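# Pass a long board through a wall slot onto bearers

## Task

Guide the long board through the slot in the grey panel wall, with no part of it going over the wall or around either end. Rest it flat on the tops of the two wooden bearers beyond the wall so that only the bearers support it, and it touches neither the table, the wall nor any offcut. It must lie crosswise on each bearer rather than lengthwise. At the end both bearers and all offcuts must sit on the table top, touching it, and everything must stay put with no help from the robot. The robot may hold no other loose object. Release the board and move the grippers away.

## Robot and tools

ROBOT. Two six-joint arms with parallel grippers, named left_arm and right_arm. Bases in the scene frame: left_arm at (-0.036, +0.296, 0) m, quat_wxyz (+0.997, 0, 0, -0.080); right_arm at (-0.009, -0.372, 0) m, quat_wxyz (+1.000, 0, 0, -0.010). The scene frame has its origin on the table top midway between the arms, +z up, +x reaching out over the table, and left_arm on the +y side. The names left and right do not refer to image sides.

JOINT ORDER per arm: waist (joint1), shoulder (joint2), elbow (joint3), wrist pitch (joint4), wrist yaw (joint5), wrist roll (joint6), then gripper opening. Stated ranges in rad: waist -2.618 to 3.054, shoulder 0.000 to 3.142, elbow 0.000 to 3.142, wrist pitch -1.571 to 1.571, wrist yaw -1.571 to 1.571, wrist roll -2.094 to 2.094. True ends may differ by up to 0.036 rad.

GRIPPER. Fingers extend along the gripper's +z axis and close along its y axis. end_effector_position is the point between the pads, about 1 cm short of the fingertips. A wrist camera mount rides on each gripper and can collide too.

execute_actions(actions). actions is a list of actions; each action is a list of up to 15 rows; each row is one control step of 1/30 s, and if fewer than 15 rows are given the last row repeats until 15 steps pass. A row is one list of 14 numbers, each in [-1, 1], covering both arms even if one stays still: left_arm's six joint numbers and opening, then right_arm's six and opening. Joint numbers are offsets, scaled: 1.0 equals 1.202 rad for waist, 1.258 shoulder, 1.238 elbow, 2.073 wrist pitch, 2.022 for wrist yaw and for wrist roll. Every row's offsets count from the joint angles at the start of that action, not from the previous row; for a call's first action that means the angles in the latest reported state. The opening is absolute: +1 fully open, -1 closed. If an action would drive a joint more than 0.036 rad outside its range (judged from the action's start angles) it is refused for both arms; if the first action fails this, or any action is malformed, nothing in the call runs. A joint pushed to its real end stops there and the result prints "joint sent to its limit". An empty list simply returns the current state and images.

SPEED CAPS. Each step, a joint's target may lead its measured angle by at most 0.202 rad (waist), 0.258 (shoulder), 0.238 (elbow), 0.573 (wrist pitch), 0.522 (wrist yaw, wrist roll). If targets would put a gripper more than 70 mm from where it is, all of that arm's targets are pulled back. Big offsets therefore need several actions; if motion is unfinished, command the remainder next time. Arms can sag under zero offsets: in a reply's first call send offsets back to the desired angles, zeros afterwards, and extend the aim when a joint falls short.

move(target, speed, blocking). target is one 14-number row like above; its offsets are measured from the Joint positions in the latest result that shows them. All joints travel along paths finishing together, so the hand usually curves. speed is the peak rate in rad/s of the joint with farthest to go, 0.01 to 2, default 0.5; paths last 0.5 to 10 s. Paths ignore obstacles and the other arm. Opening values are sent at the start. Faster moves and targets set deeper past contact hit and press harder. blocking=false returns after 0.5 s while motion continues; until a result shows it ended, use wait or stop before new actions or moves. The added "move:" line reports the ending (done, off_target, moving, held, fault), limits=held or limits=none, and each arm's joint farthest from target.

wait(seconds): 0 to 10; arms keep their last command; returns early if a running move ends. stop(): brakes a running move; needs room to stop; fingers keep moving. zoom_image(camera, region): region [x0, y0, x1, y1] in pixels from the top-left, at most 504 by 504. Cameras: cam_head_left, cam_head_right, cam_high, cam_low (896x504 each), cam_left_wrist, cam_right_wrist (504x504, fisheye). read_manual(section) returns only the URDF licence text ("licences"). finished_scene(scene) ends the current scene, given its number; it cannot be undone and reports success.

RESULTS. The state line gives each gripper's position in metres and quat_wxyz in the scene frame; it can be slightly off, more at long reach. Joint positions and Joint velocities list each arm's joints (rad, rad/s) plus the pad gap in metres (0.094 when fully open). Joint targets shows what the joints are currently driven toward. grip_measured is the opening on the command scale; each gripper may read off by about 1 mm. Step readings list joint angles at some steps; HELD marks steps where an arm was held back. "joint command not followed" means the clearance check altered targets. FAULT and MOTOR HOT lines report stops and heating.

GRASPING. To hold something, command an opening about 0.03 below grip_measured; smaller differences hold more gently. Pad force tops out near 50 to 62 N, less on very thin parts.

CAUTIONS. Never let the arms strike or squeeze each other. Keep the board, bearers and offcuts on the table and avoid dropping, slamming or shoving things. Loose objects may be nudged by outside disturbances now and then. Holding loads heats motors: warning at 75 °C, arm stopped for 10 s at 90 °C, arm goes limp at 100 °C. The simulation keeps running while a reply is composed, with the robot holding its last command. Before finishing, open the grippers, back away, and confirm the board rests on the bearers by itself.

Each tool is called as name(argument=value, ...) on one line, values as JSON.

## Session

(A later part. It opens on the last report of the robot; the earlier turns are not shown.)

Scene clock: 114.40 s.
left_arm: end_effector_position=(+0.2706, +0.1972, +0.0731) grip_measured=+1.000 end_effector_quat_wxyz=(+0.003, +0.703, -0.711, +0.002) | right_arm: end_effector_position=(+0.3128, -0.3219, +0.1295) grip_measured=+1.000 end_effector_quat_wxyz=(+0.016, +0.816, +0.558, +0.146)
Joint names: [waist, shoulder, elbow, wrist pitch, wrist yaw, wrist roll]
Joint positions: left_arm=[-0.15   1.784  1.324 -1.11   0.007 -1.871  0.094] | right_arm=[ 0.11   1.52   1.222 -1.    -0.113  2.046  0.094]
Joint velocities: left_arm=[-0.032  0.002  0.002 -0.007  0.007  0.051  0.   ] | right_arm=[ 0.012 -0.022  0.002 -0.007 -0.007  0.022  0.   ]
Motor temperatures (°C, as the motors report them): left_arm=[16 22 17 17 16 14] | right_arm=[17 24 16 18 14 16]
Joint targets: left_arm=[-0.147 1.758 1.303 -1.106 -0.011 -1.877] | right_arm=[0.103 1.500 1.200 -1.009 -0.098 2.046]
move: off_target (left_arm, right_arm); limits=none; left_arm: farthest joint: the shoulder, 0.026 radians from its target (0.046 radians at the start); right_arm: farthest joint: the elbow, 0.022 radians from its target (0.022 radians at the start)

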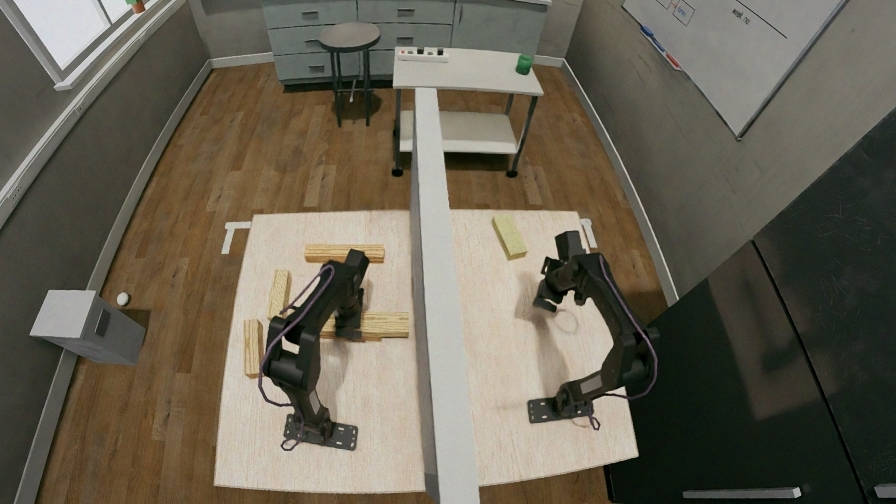

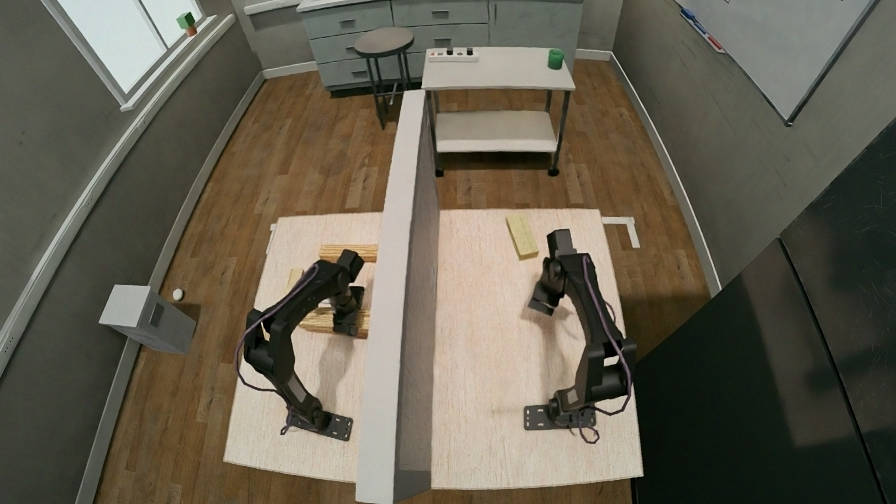

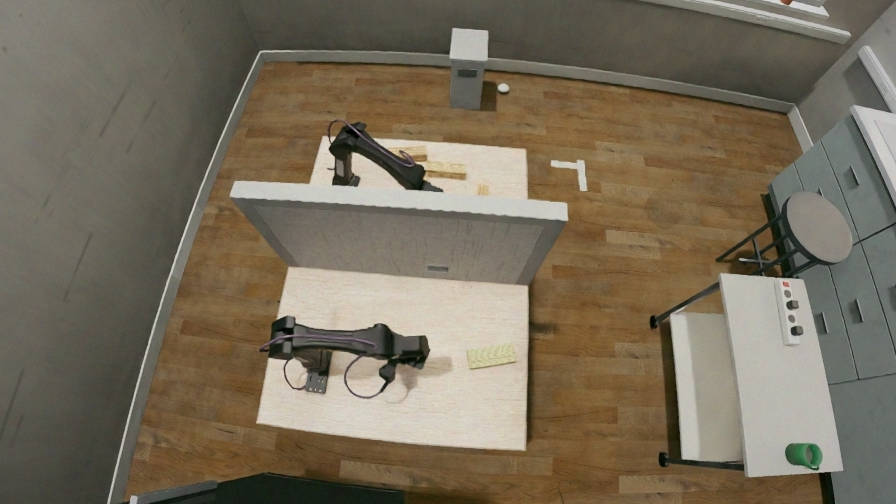

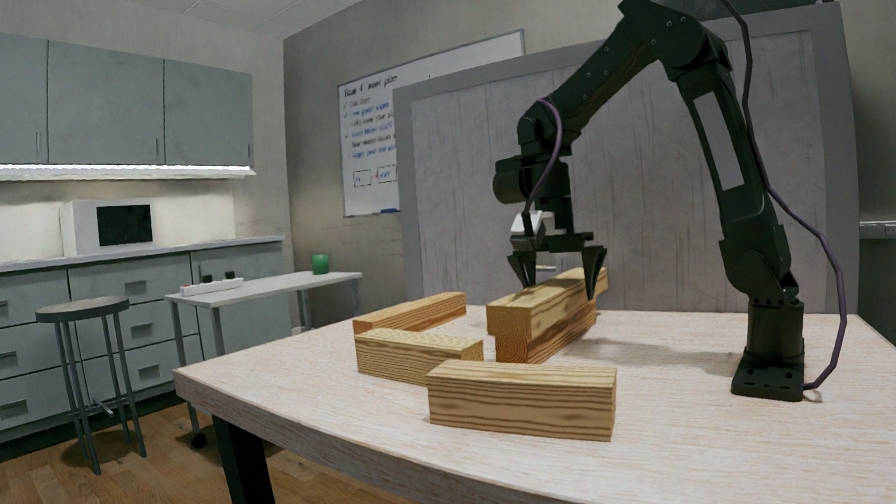

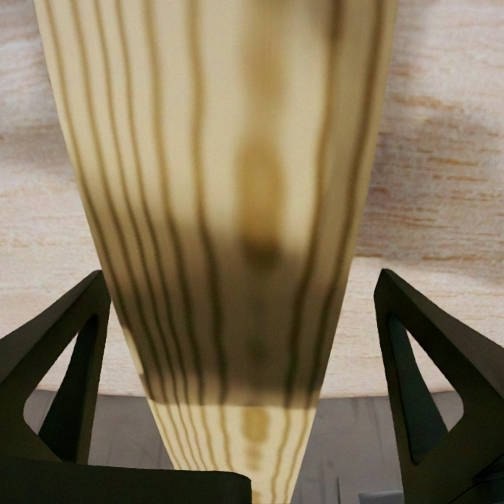

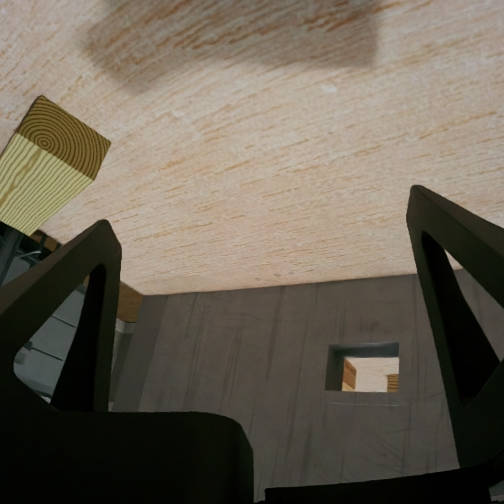

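execute_actions(actions=[[[0.0025,-0.0207,-0.0196,0.0036,-0.0089,-0.003,1.0,-0.0058,-0.0159,-0.0178,-0.0043,0.0074,0,1],[0.0025,-0.0207,-0.0222,0.0054,-0.0089,-0.003,1.0,-0.0058,-0.0159,-0.0178,-0.0043,0.0074,0,1],[0.0025,-0.0207,-0.0247,0.0071,-0.0089,-0.003,1.0,-0.0058,-0.0159,-0.0178,-0.0043,0.0074,0,1],[0.0025,-0.0207,-0.0273,0.0089,-0.0089,-0.003,1.0,-0.0058,-0.0159,-0.0178,-0.0043,0.0074,0,1],[0.0025,-0.0207,-0.0299,0.0106,-0.0089,-0.003,1.0,-0.0058,-0.0159,-0.0178,-0.0043,0.0074,0,1],[0.0025,-0.0207,-0.0325,0.0123,-0.0089,-0.003,1.0,-0.0058,-0.0159,-0.0178,-0.0043,0.0074,0,1],[0.0025,-0.0207,-0.0351,0.0141,-0.0089,-0.003,1.0,-0.0058,-0.0159,-0.0178,-0.0043,0.0074,0,1],[0.0025,-0.0207,-0.0376,0.0158,-0.0089,-0.003,0.9,-0.0058,-0.0159,-0.0178,-0.0043,0.0074,0,1],[0.0025,-0.0207,-0.0402,0.0176,-0.0089,-0.003,0.8,-0.0058,-0.0159,-0.0178,-0.0043,0.0074,0,1],[0.0025,-0.0207,-0.0428,0.0193,-0.0089,-0.003,0.7,-0.0058,-0.0159,-0.0178,-0.0043,0.0074,0,1],[0.0025,-0.0207,-0.0428,0.0193,-0.0089,-0.003,0.6,-0.0058,-0.0159,-0.0178,-0.0043,0.0074,0,1],[0.0025,-0.0207,-0.0428,0.0193,-0.0089,-0.003,0.55,-0.0058,-0.0159,-0.0178,-0.0043,0.0074,0,1],[0.0025,-0.0207,-0.0428,0.0193,-0.0089,-0.003,0.5,-0.0058,-0.0159,-0.0178,-0.0043,0.0074,0,1],[0.0025,-0.0207,-0.0428,0.0193,-0.0089,-0.003,0.5,-0.0058,-0.0159,-0.0178,-0.0043,0.0074,0,1],[0.0025,-0.0207,-0.0428,0.0193,-0.0089,-0.003,0.5,-0.0058,-0.0159,-0.0178,-0.0043,0.0074,0,1]]])

zoom_image(camera="cam_low", region=[440, 200, 640, 380])

Scene clock: 115.93 s.
left_arm: end_effector_position=(+0.2676, +0.1983, +0.0646) grip_measured=+0.503 end_effector_quat_wxyz=(+0.004, +0.704, -0.710, -0.000) | right_arm: end_effector_position=(+0.3128, -0.3219, +0.1295) grip_measured=+1.000 end_effector_quat_wxyz=(+0.016, +0.816, +0.558, +0.146)
Joint names: [waist, shoulder, elbow, wrist pitch, wrist yaw, wrist roll]
Joint positions: left_arm=[-0.15   1.784  1.289 -1.079  0.006 -1.872  0.071] | right_arm=[ 0.11   1.52   1.222 -1.    -0.113  2.046  0.094]
Joint velocities: left_arm=[-0.002 -0.007  0.002  0.022  0.081 -0.022 -0.002] | right_arm=[-0.012 -0.032  0.012  0.007  0.066  0.022  0.   ]
Motor temperatures (°C, as the motors report them): left_arm=[16 22 17 17 16 14] | right_arm=[17 24 16 18 14 16]
Joint targets: left_arm=[-0.147 1.758 1.271 -1.070 -0.011 -1.877] | right_arm=[0.103 1.500 1.200 -1.009 -0.098 2.046]
Step readings (joint positions):
0: left_arm=[-0.150 1.784 1.324 -1.110 0.007 -1.872] | right_arm=[0.110 1.520 1.222 -1.000 -0.113 2.046]
1: left_arm=[-0.150 1.784 1.324 -1.109 0.007 -1.872] | right_arm=[0.110 1.520 1.222 -1.000 -0.113 2.046]
2: left_arm=[-0.150 1.784 1.324 -1.108 0.007 -1.872] | right_arm=[0.110 1.520 1.222 -1.000 -0.113 2.046]
4: left_arm=[-0.150 1.784 1.322 -1.103 0.006 -1.872] | right_arm=[0.110 1.520 1.222 -1.000 -0.113 2.046]
8: left_arm=[-0.150 1.784 1.303 -1.091 0.006 -1.872] | right_arm=[0.110 1.520 1.222 -1.000 -0.113 2.046]
15: Joint positions above

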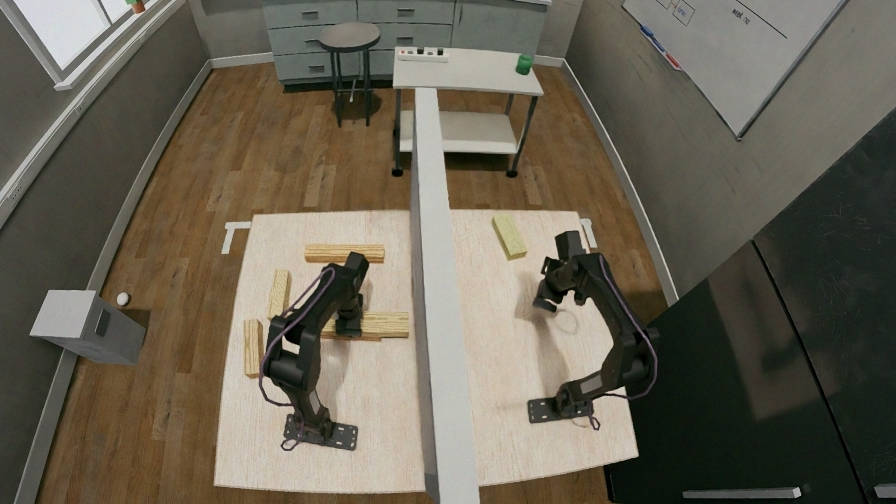

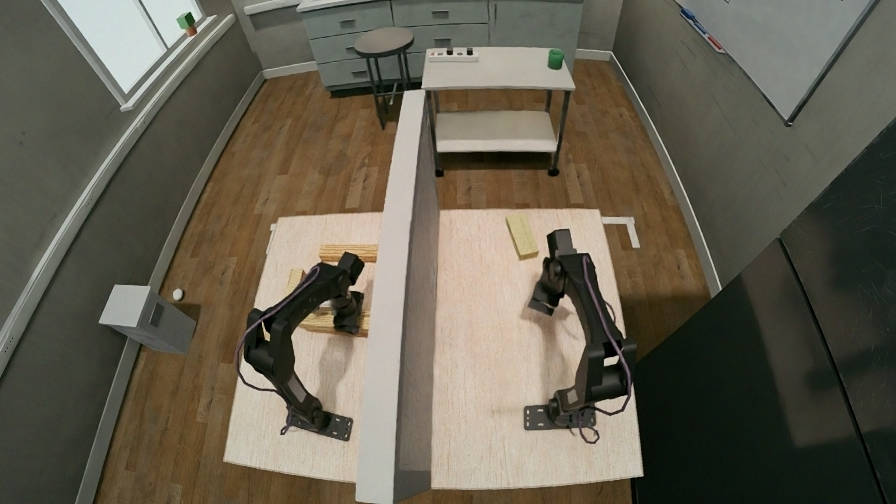

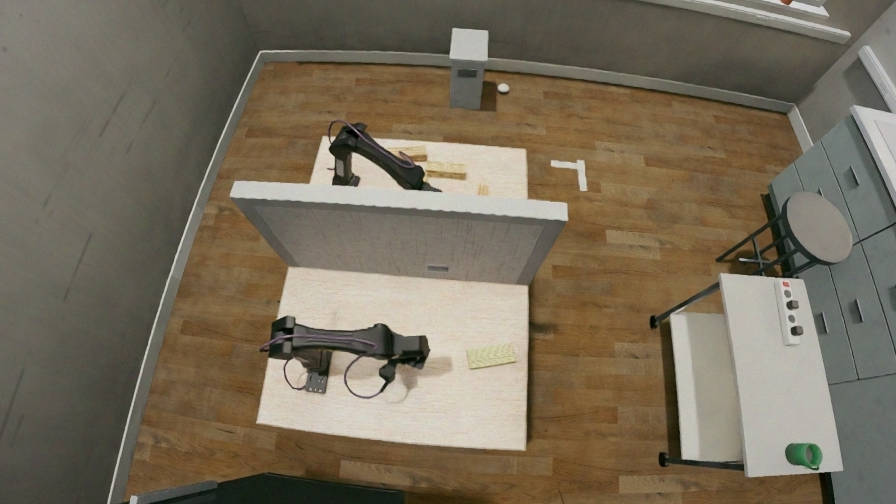

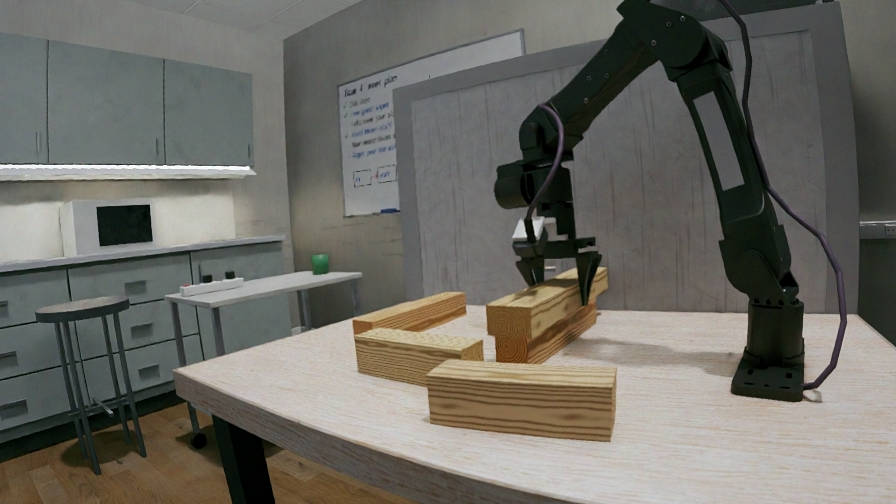

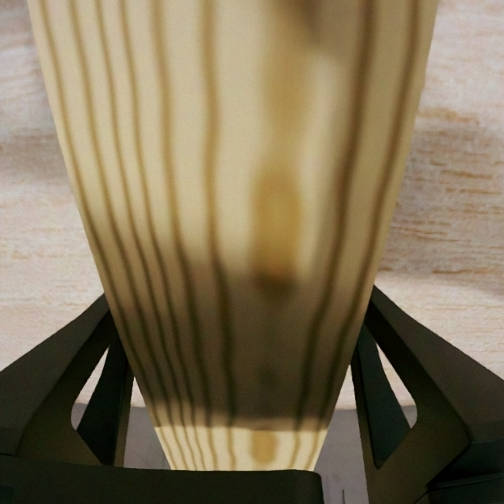

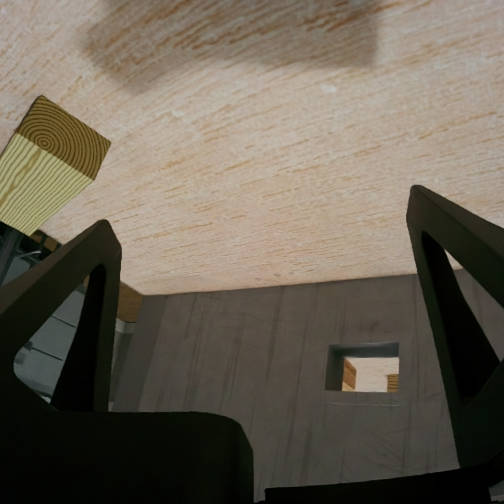

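Region (440, 200, 640, 380) of cam_low's 896x504 image, scaled by 2.520, with more detail than that image has; it fills the top 454 rows of this view, and the rest is white.

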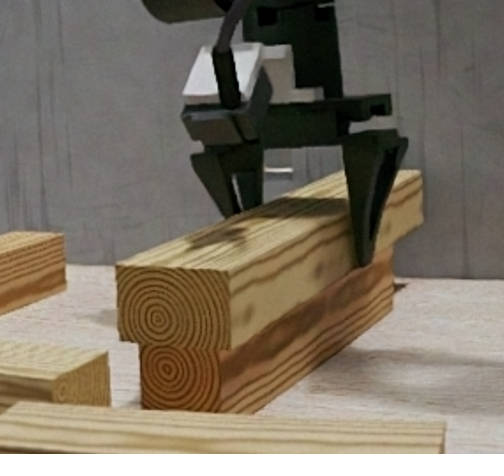

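execute_actions(actions=[[[0.0025,-0.0207,-0.0145,0.003,-0.006,-0.0025,0.45,-0.0058,-0.0159,-0.0178,-0.0043,0.0074,0,1],[0.0025,-0.0207,-0.0145,0.003,-0.004,-0.0025,0.40,-0.0058,-0.0159,-0.0178,-0.0043,0.0074,0,1],[0.0025,-0.0207,-0.0145,0.003,-0.003,-0.0025,0.35,-0.0058,-0.0159,-0.0178,-0.0043,0.0074,0,1],[0.0025,-0.0207,-0.0145,0.003,-0.003,-0.0025,0.30,-0.0058,-0.0159,-0.0178,-0.0043,0.0074,0,1],[0.0025,-0.0207,-0.0145,0.003,-0.003,-0.0025,0.26,-0.0058,-0.0159,-0.0178,-0.0043,0.0074,0,1],[0.0025,-0.0207,-0.0145,0.003,-0.003,-0.0025,0.22,-0.0058,-0.0159,-0.0178,-0.0043,0.0074,0,1],[0.0025,-0.0207,-0.0145,0.003,-0.003,-0.0025,0.15,-0.0058,-0.0159,-0.0178,-0.0043,0.0074,0,1],[0.0025,-0.0207,-0.010,0.003,-0.003,-0.0025,0.08,-0.0058,-0.0159,-0.0178,-0.0043,0.0074,0,1],[0.0025,-0.0207,-0.005,0.002,-0.003,-0.0025,0.0,-0.0058,-0.0159,-0.0178,-0.0043,0.0074,0,1],[0.0025,-0.0215,0.0,0.001,-0.003,-0.0025,0.0,-0.0058,-0.0159,-0.0178,-0.0043,0.0074,0,1],[0.0025,-0.0225,0.006,-0.001,-0.003,-0.0025,0.0,-0.0058,-0.0159,-0.0178,-0.0043,0.0074,0,1],[0.0025,-0.0235,0.012,-0.003,-0.003,-0.0025,0.0,-0.0058,-0.0159,-0.0178,-0.0043,0.0074,0,1],[0.0025,-0.0245,0.018,-0.005,-0.003,-0.0025,0.0,-0.0058,-0.0159,-0.0178,-0.0043,0.0074,0,1],[0.0025,-0.0255,0.023,-0.006,-0.003,-0.0025,0.0,-0.0058,-0.0159,-0.0178,-0.0043,0.0074,0,1],[0.0025,-0.026,0.028,-0.007,-0.003,-0.0025,0.0,-0.0058,-0.0159,-0.0178,-0.0043,0.0074,0,1]],[[0.0025,-0.0276,0.0333,-0.0119,-0.003,-0.0025,0.0,-0.0058,-0.0159,-0.0178,-0.0043,0.0074,0,1],[0.0025,-0.0292,0.0386,-0.0159,-0.003,-0.0025,0.0,-0.0058,-0.0159,-0.0178,-0.0043,0.0074,0,1],[0.0025,-0.0308,0.0439,-0.0198,-0.003,-0.0025,0.0,-0.0058,-0.0159,-0.0178,-0.0043,0.0074,0,1],[0.0025,-0.0324,0.0492,-0.0238,-0.003,-0.0025,0.0,-0.0058,-0.0159,-0.0178,-0.0043,0.0074,0,1],[0.0025,-0.0340,0.0545,-0.0277,-0.003,-0.0025,0.0,-0.0058,-0.0159,-0.0178,-0.0043,0.0074,0,1],[0.0025,-0.0357,0.0597,-0.0316,-0.003,-0.0025,0.0,-0.0058,-0.0159,-0.0178,-0.0043,0.0074,0,1],[0.0025,-0.0373,0.0650,-0.0356,-0.003,-0.0025,0.0,-0.0058,-0.0159,-0.0178,-0.0043,0.0074,0,1],[0.0025,-0.0389,0.0703,-0.0395,-0.003,-0.0025,0.0,-0.0058,-0.0159,-0.0178,-0.0043,0.0074,0,1],[0.0025,-0.0405,0.0756,-0.0435,-0.003,-0.0025,0.0,-0.0058,-0.0159,-0.0178,-0.0043,0.0074,0,1],[0.0025,-0.0421,0.0809,-0.0474,-0.003,-0.0025,0.0,-0.0058,-0.0159,-0.0178,-0.0043,0.0074,0,1],[0.0025,-0.0437,0.0862,-0.0513,-0.003,-0.0025,0.0,-0.0058,-0.0159,-0.0178,-0.0043,0.0074,0,1],[0.0025,-0.0453,0.0915,-0.0553,-0.003,-0.0025,0.0,-0.0058,-0.0159,-0.0178,-0.0043,0.0074,0,1],[0.0025,-0.0469,0.0968,-0.0592,-0.003,-0.0025,0.0,-0.0058,-0.0159,-0.0178,-0.0043,0.0074,0,1],[0.0025,-0.0485,0.1021,-0.0632,-0.003,-0.0025,0.0,-0.0058,-0.0159,-0.0178,-0.0043,0.0074,0,1],[0.0025,-0.0501,0.1074,-0.0671,-0.003,-0.0025,0.0,-0.0058,-0.0159,-0.0178,-0.0043,0.0074,0,1]]])

wait(seconds=0.3)

Scene clock: 118.53 s.
left_arm: end_effector_position=(+0.2733, +0.1965, +0.0906) grip_measured=+0.254 end_effector_quat_wxyz=(-0.002, +0.704, -0.710, +0.010) | right_arm: end_effector_position=(+0.3128, -0.3219, +0.1295) grip_measured=+1.000 end_effector_quat_wxyz=(+0.016, +0.816, +0.558, +0.146)
Joint names: [waist, shoulder, elbow, wrist pitch, wrist yaw, wrist roll]
Joint positions: left_arm=[-0.15   1.765  1.371 -1.156  0.006 -1.873  0.059] | right_arm=[ 0.11   1.52   1.222 -1.    -0.113  2.046  0.094]
Joint velocities: left_arm=[ 0.002 -0.09   0.203 -0.227 -0.022 -0.081  0.   ] | right_arm=[-0.002 -0.002  0.022  0.022 -0.007  0.037  0.   ]
Motor temperatures (°C, as the motors report them): left_arm=[16 22 17 17 16 14] | right_arm=[17 23 16 18 14 16]
Joint targets: left_arm=[-0.147 1.721 1.422 -1.214 0.000 -1.878] | right_arm=[0.103 1.500 1.200 -1.009 -0.098 2.046]
Step readings (joint positions; steps 1 to 15: 1st action; 16 to 30: 2nd action):
0: left_arm=[-0.150 1.784 1.289 -1.073 0.006 -1.872] | right_arm=[0.110 1.520 1.222 -1.000 -0.113 2.046]
1: left_arm=[-0.150 1.784 1.289 -1.073 0.006 -1.872] | right_arm=[0.110 1.520 1.222 -1.000 -0.113 2.046]
2: left_arm=[-0.150 1.784 1.289 -1.073 0.006 -1.872] | right_arm=[0.110 1.520 1.222 -1.000 -0.113 2.046]
4: left_arm=[-0.150 1.784 1.289 -1.074 0.006 -1.872] | right_arm=[0.110 1.520 1.222 -1.000 -0.113 2.046]
8: left_arm=[-0.150 1.784 1.289 -1.074 0.006 -1.873] | right_arm=[0.110 1.520 1.222 -1.000 -0.113 2.046]
15: left_arm=[-0.150 1.784 1.289 -1.074 0.006 -1.873] | right_arm=[0.110 1.520 1.222 -1.000 -0.113 2.046]
16: left_arm=[-0.150 1.784 1.289 -1.075 0.006 -1.873] | right_arm=[0.110 1.520 1.222 -1.000 -0.113 2.046]
17: left_arm=[-0.150 1.784 1.291 -1.076 0.006 -1.873] | right_arm=[0.110 1.520 1.222 -1.000 -0.113 2.046]
19: left_arm=[-0.150 1.784 1.297 -1.084 0.006 -1.873] | right_arm=[0.110 1.520 1.222 -1.000 -0.113 2.046]
23: left_arm=[-0.150 1.784 1.323 -1.107 0.006 -1.873] | right_arm=[0.110 1.520 1.222 -1.000 -0.113 2.046]
30: Joint positions above

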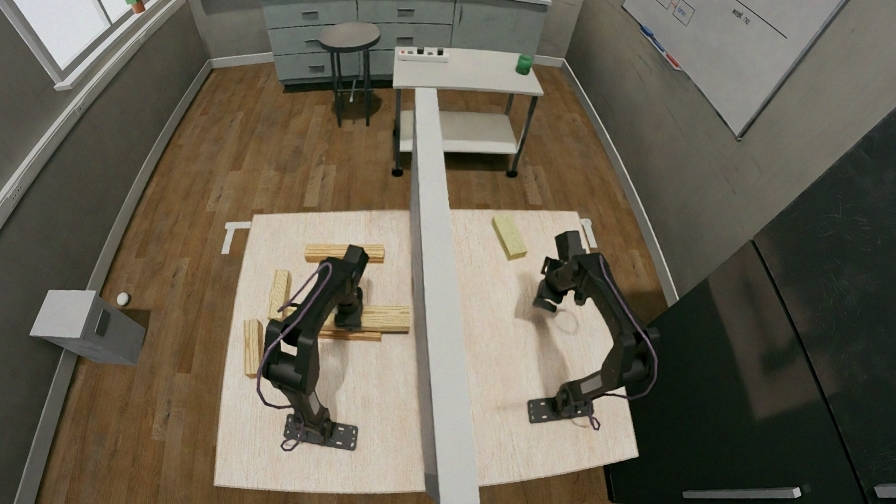

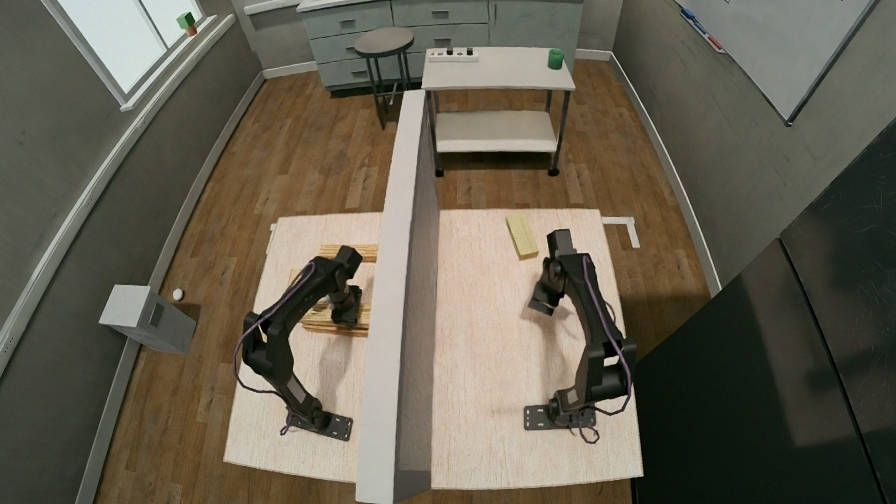

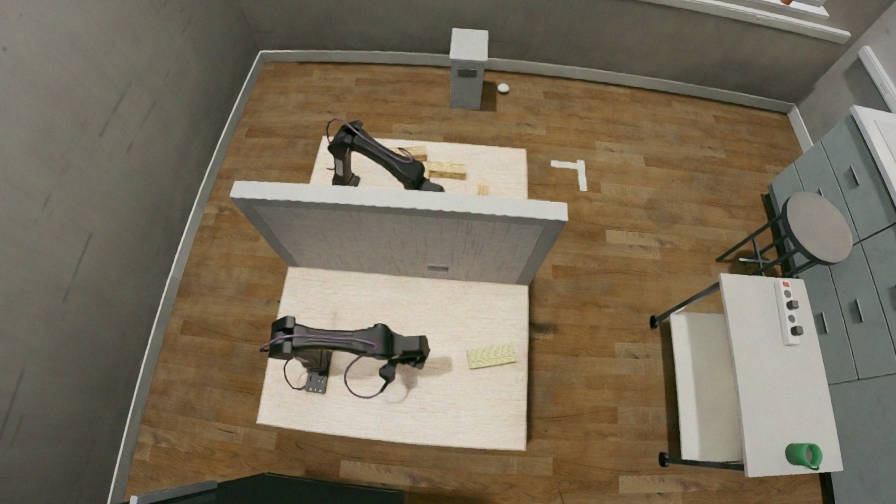

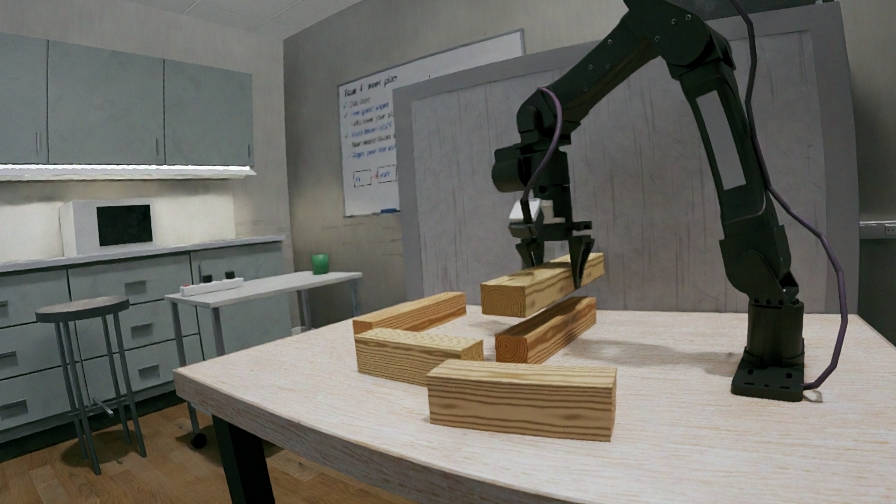

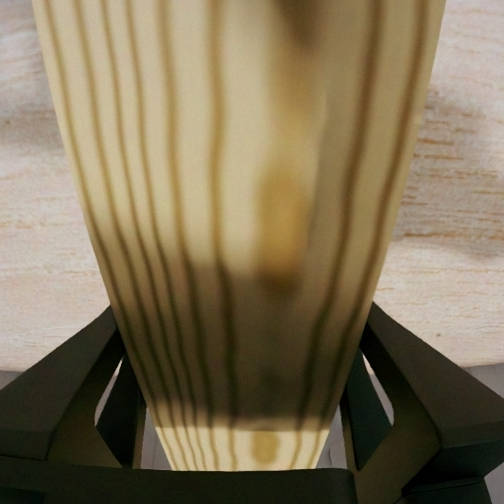

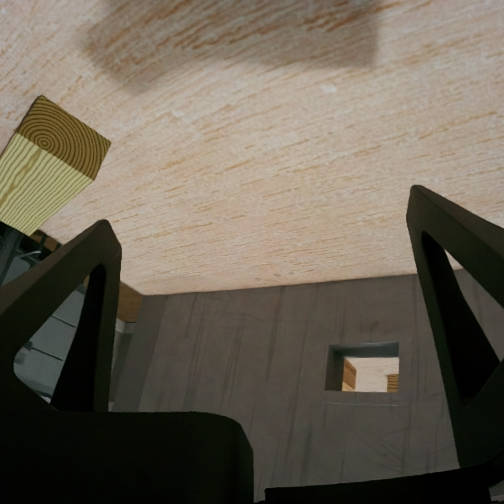

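Scene clock: 118.83 s.
left_arm: end_effector_position=(+0.2704, +0.1974, +0.0969) grip_measured=+0.254 end_effector_quat_wxyz=(-0.001, +0.704, -0.710, +0.008) | right_arm: end_effector_position=(+0.3128, -0.3219, +0.1295) grip_measured=+1.000 end_effector_quat_wxyz=(+0.016, +0.816, +0.558, +0.146)
Joint names: [waist, shoulder, elbow, wrist pitch, wrist yaw, wrist roll]
Joint positions: left_arm=[-0.15   1.755  1.385 -1.186  0.006 -1.873  0.059] | right_arm=[ 0.11   1.52   1.222 -1.    -0.113  2.046  0.094]
Joint velocities: left_arm=[-0.037  0.017  0.012 -0.095  0.022 -0.022  0.   ] | right_arm=[ 0.012 -0.012 -0.007  0.007 -0.037 -0.051  0.   ]
Motor temperatures (°C, as the motors report them): left_arm=[16 22 17 17 16 14] | right_arm=[17 23 16 18 14 16]
Joint targets: left_arm=[-0.147 1.721 1.422 -1.213 0.000 -1.878] | right_arm=[0.103 1.500 1.200 -1.009 -0.098 2.046]
wait: 0.30 s; no rest

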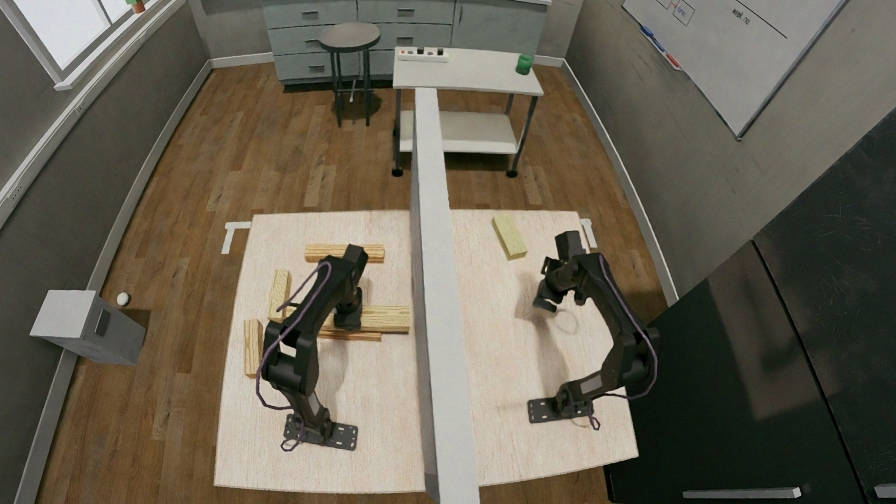

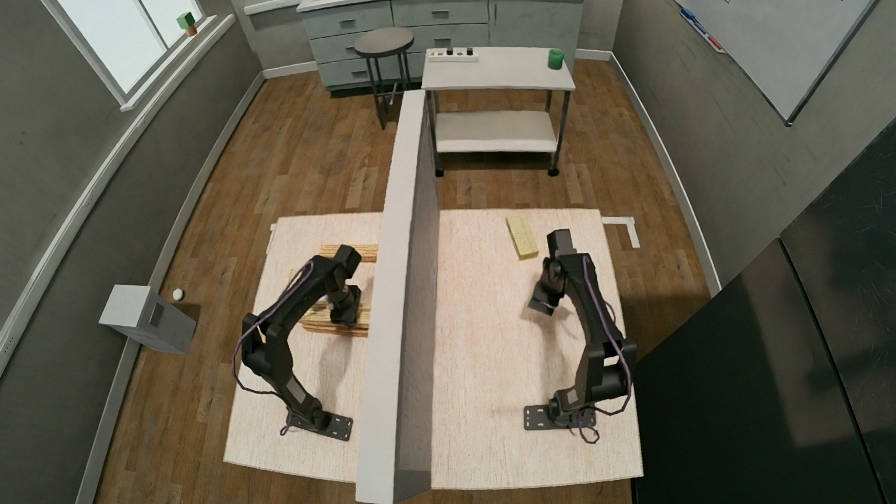

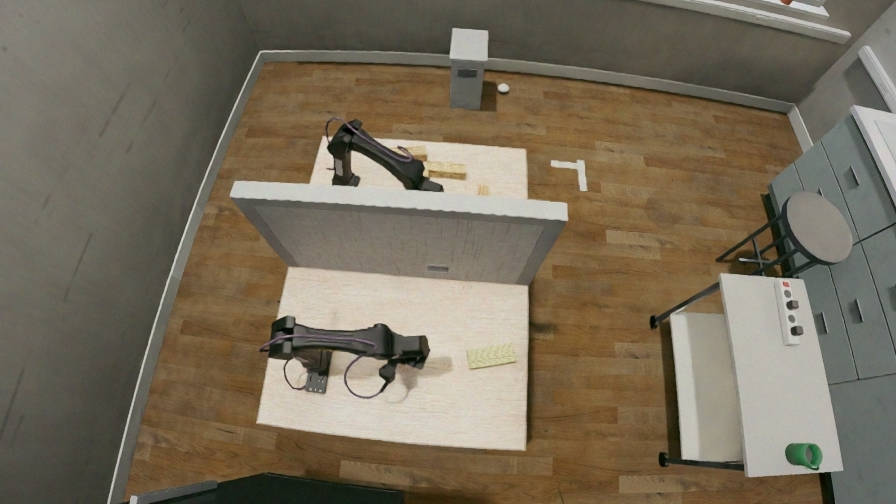

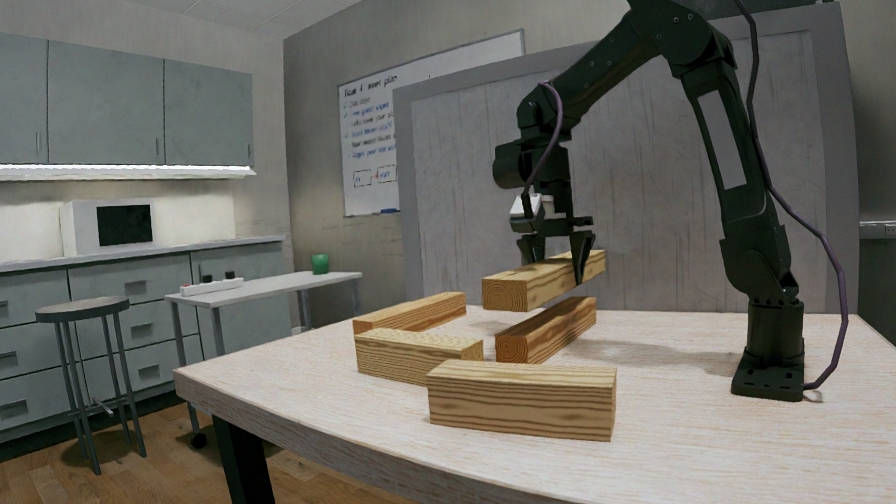

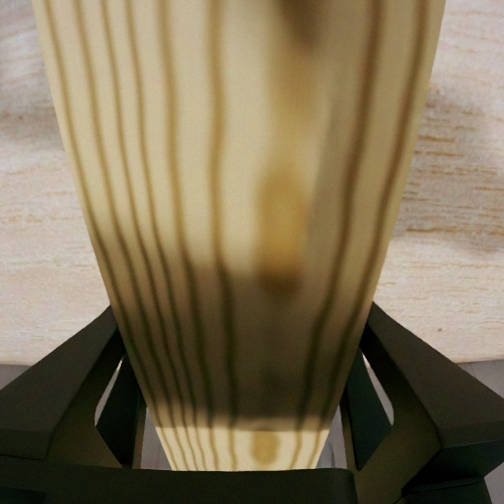

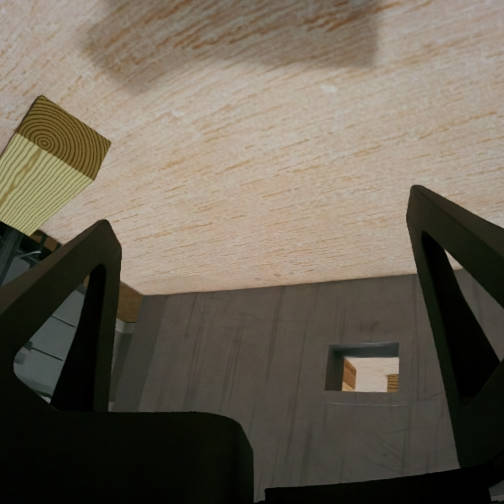

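move(target=[0.1032,0.3370,0.5113,-0.0970,-0.003,0.8383,0.0,-0.0058,-0.0159,-0.0178,-0.0043,0.0074,0,1], speed=1.0)

Scene clock: 121.90 s.
left_arm: end_effector_position=(+0.3757, +0.2147, +0.0925) grip_measured=+0.255 end_effector_quat_wxyz=(-0.010, +0.005, +1.000, -0.003) | right_arm: end_effector_position=(+0.3130, -0.3219, +0.1295) grip_measured=+1.000 end_effector_quat_wxyz=(+0.016, +0.816, +0.558, +0.146)
Joint names: [waist, shoulder, elbow, wrist pitch, wrist yaw, wrist roll]
Joint positions: left_arm=[-0.033  2.186  1.973 -1.376  0.01  -0.183  0.059] | right_arm=[ 0.11   1.52   1.222 -0.999 -0.113  2.046  0.094]
Joint velocities: left_arm=[-0.012 -0.022 -0.002 -0.022 -0.081  0.037  0.   ] | right_arm=[ 0.012  0.022 -0.007  0.037 -0.081  0.007  0.   ]
Motor temperatures (°C, as the motors report them): left_arm=[16 22 17 17 15 14] | right_arm=[17 23 16 18 14 16]
Joint targets: left_arm=[-0.026 2.179 2.017 -1.387 0.000 -0.178] | right_arm=[0.103 1.500 1.200 -1.009 -0.098 2.046]
move: off_target (left_arm, right_arm); limits=none; left_arm: farthest joint: the elbow, 0.045 radians from its target (0.633 radians at the start); right_arm: farthest joint: the elbow, 0.022 radians from its target (0.022 radians at the start)

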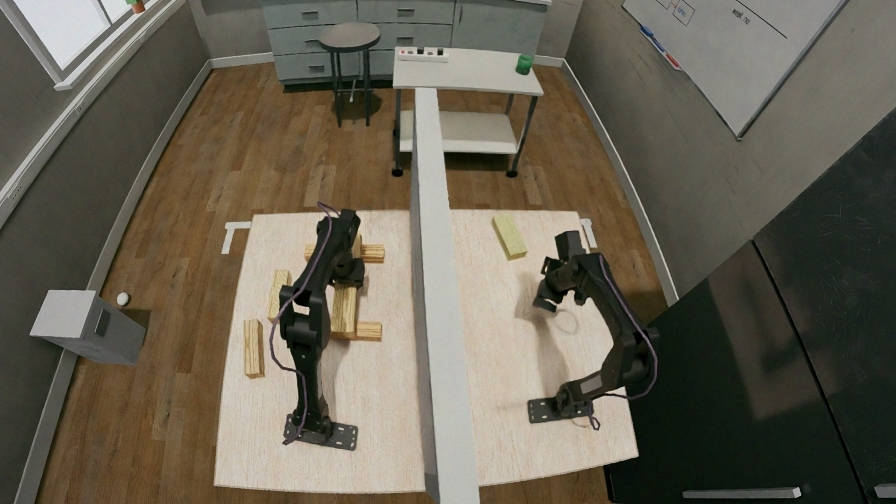

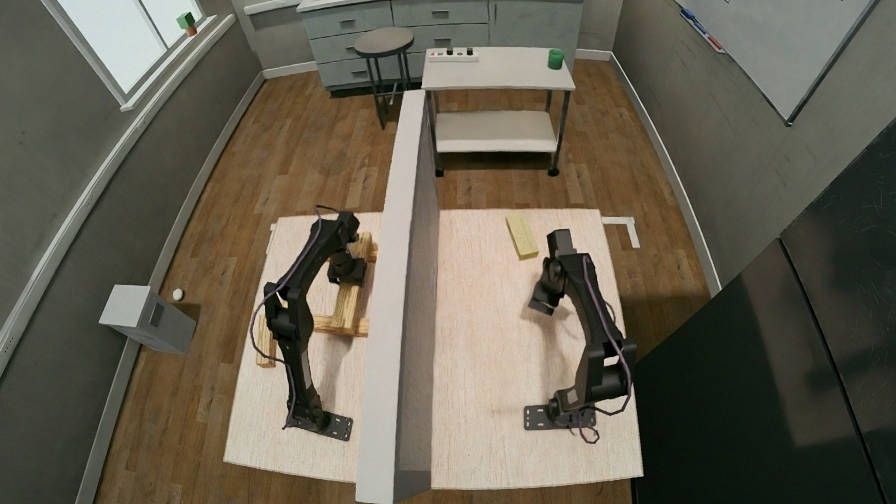

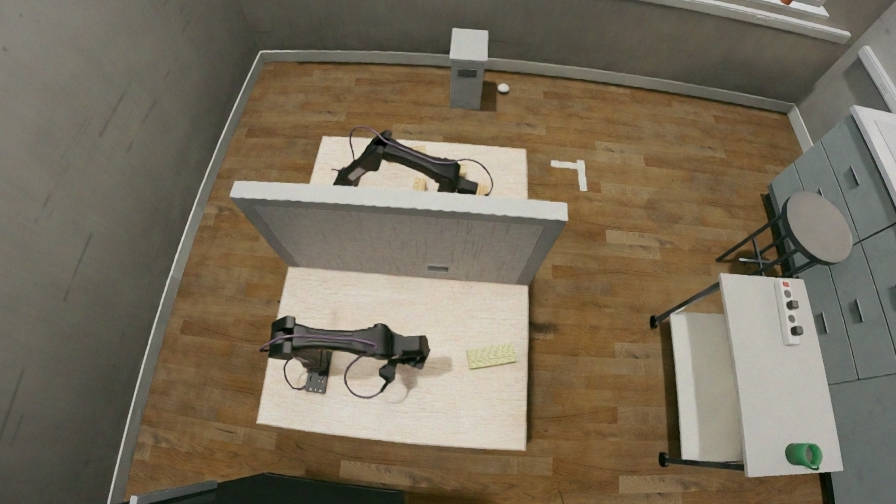

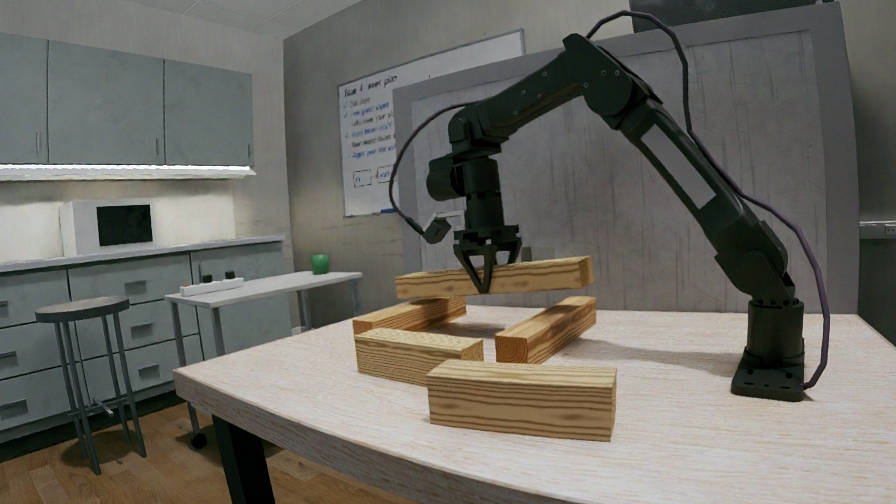

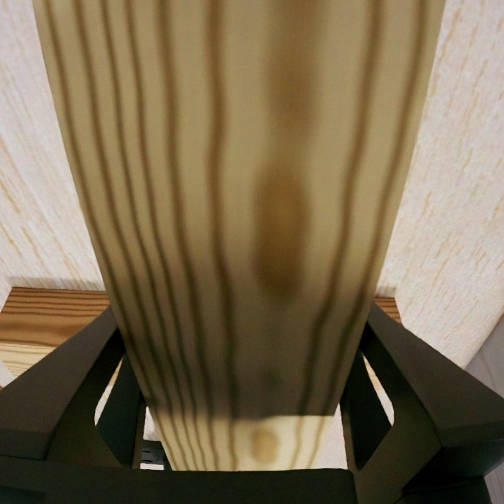

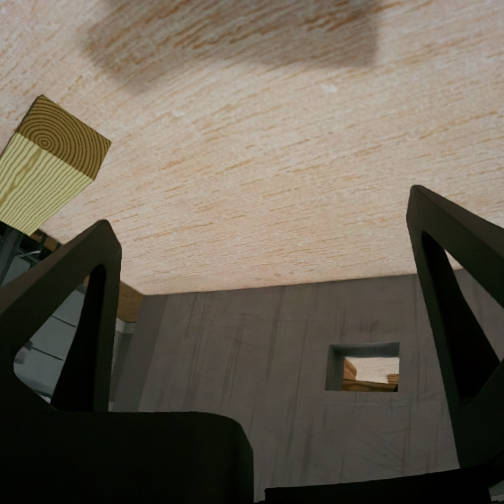

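zoom_image(camera="cam_low", region=[340, 200, 640, 380])

zoom_image(camera="cam_head_left", region=[230, 200, 430, 390])

Region (340, 200, 640, 380) of cam_low's 896x504 image, scaled by 1.680, with more detail than that image has; it fills the top 302 rows of this view, and the rest is white.

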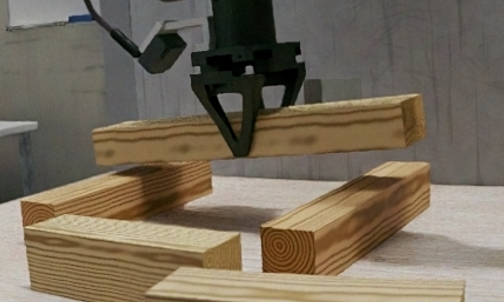

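Region (230, 200, 430, 390) of cam_head_left's 896x504 image, scaled by 2.520, with more detail than that image has; it fills the top 479 rows of this view, and the rest is white.

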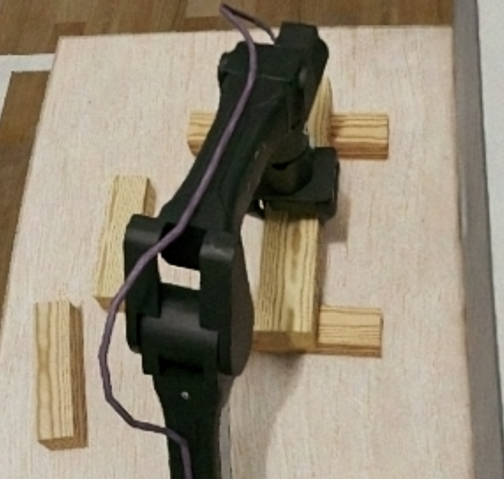

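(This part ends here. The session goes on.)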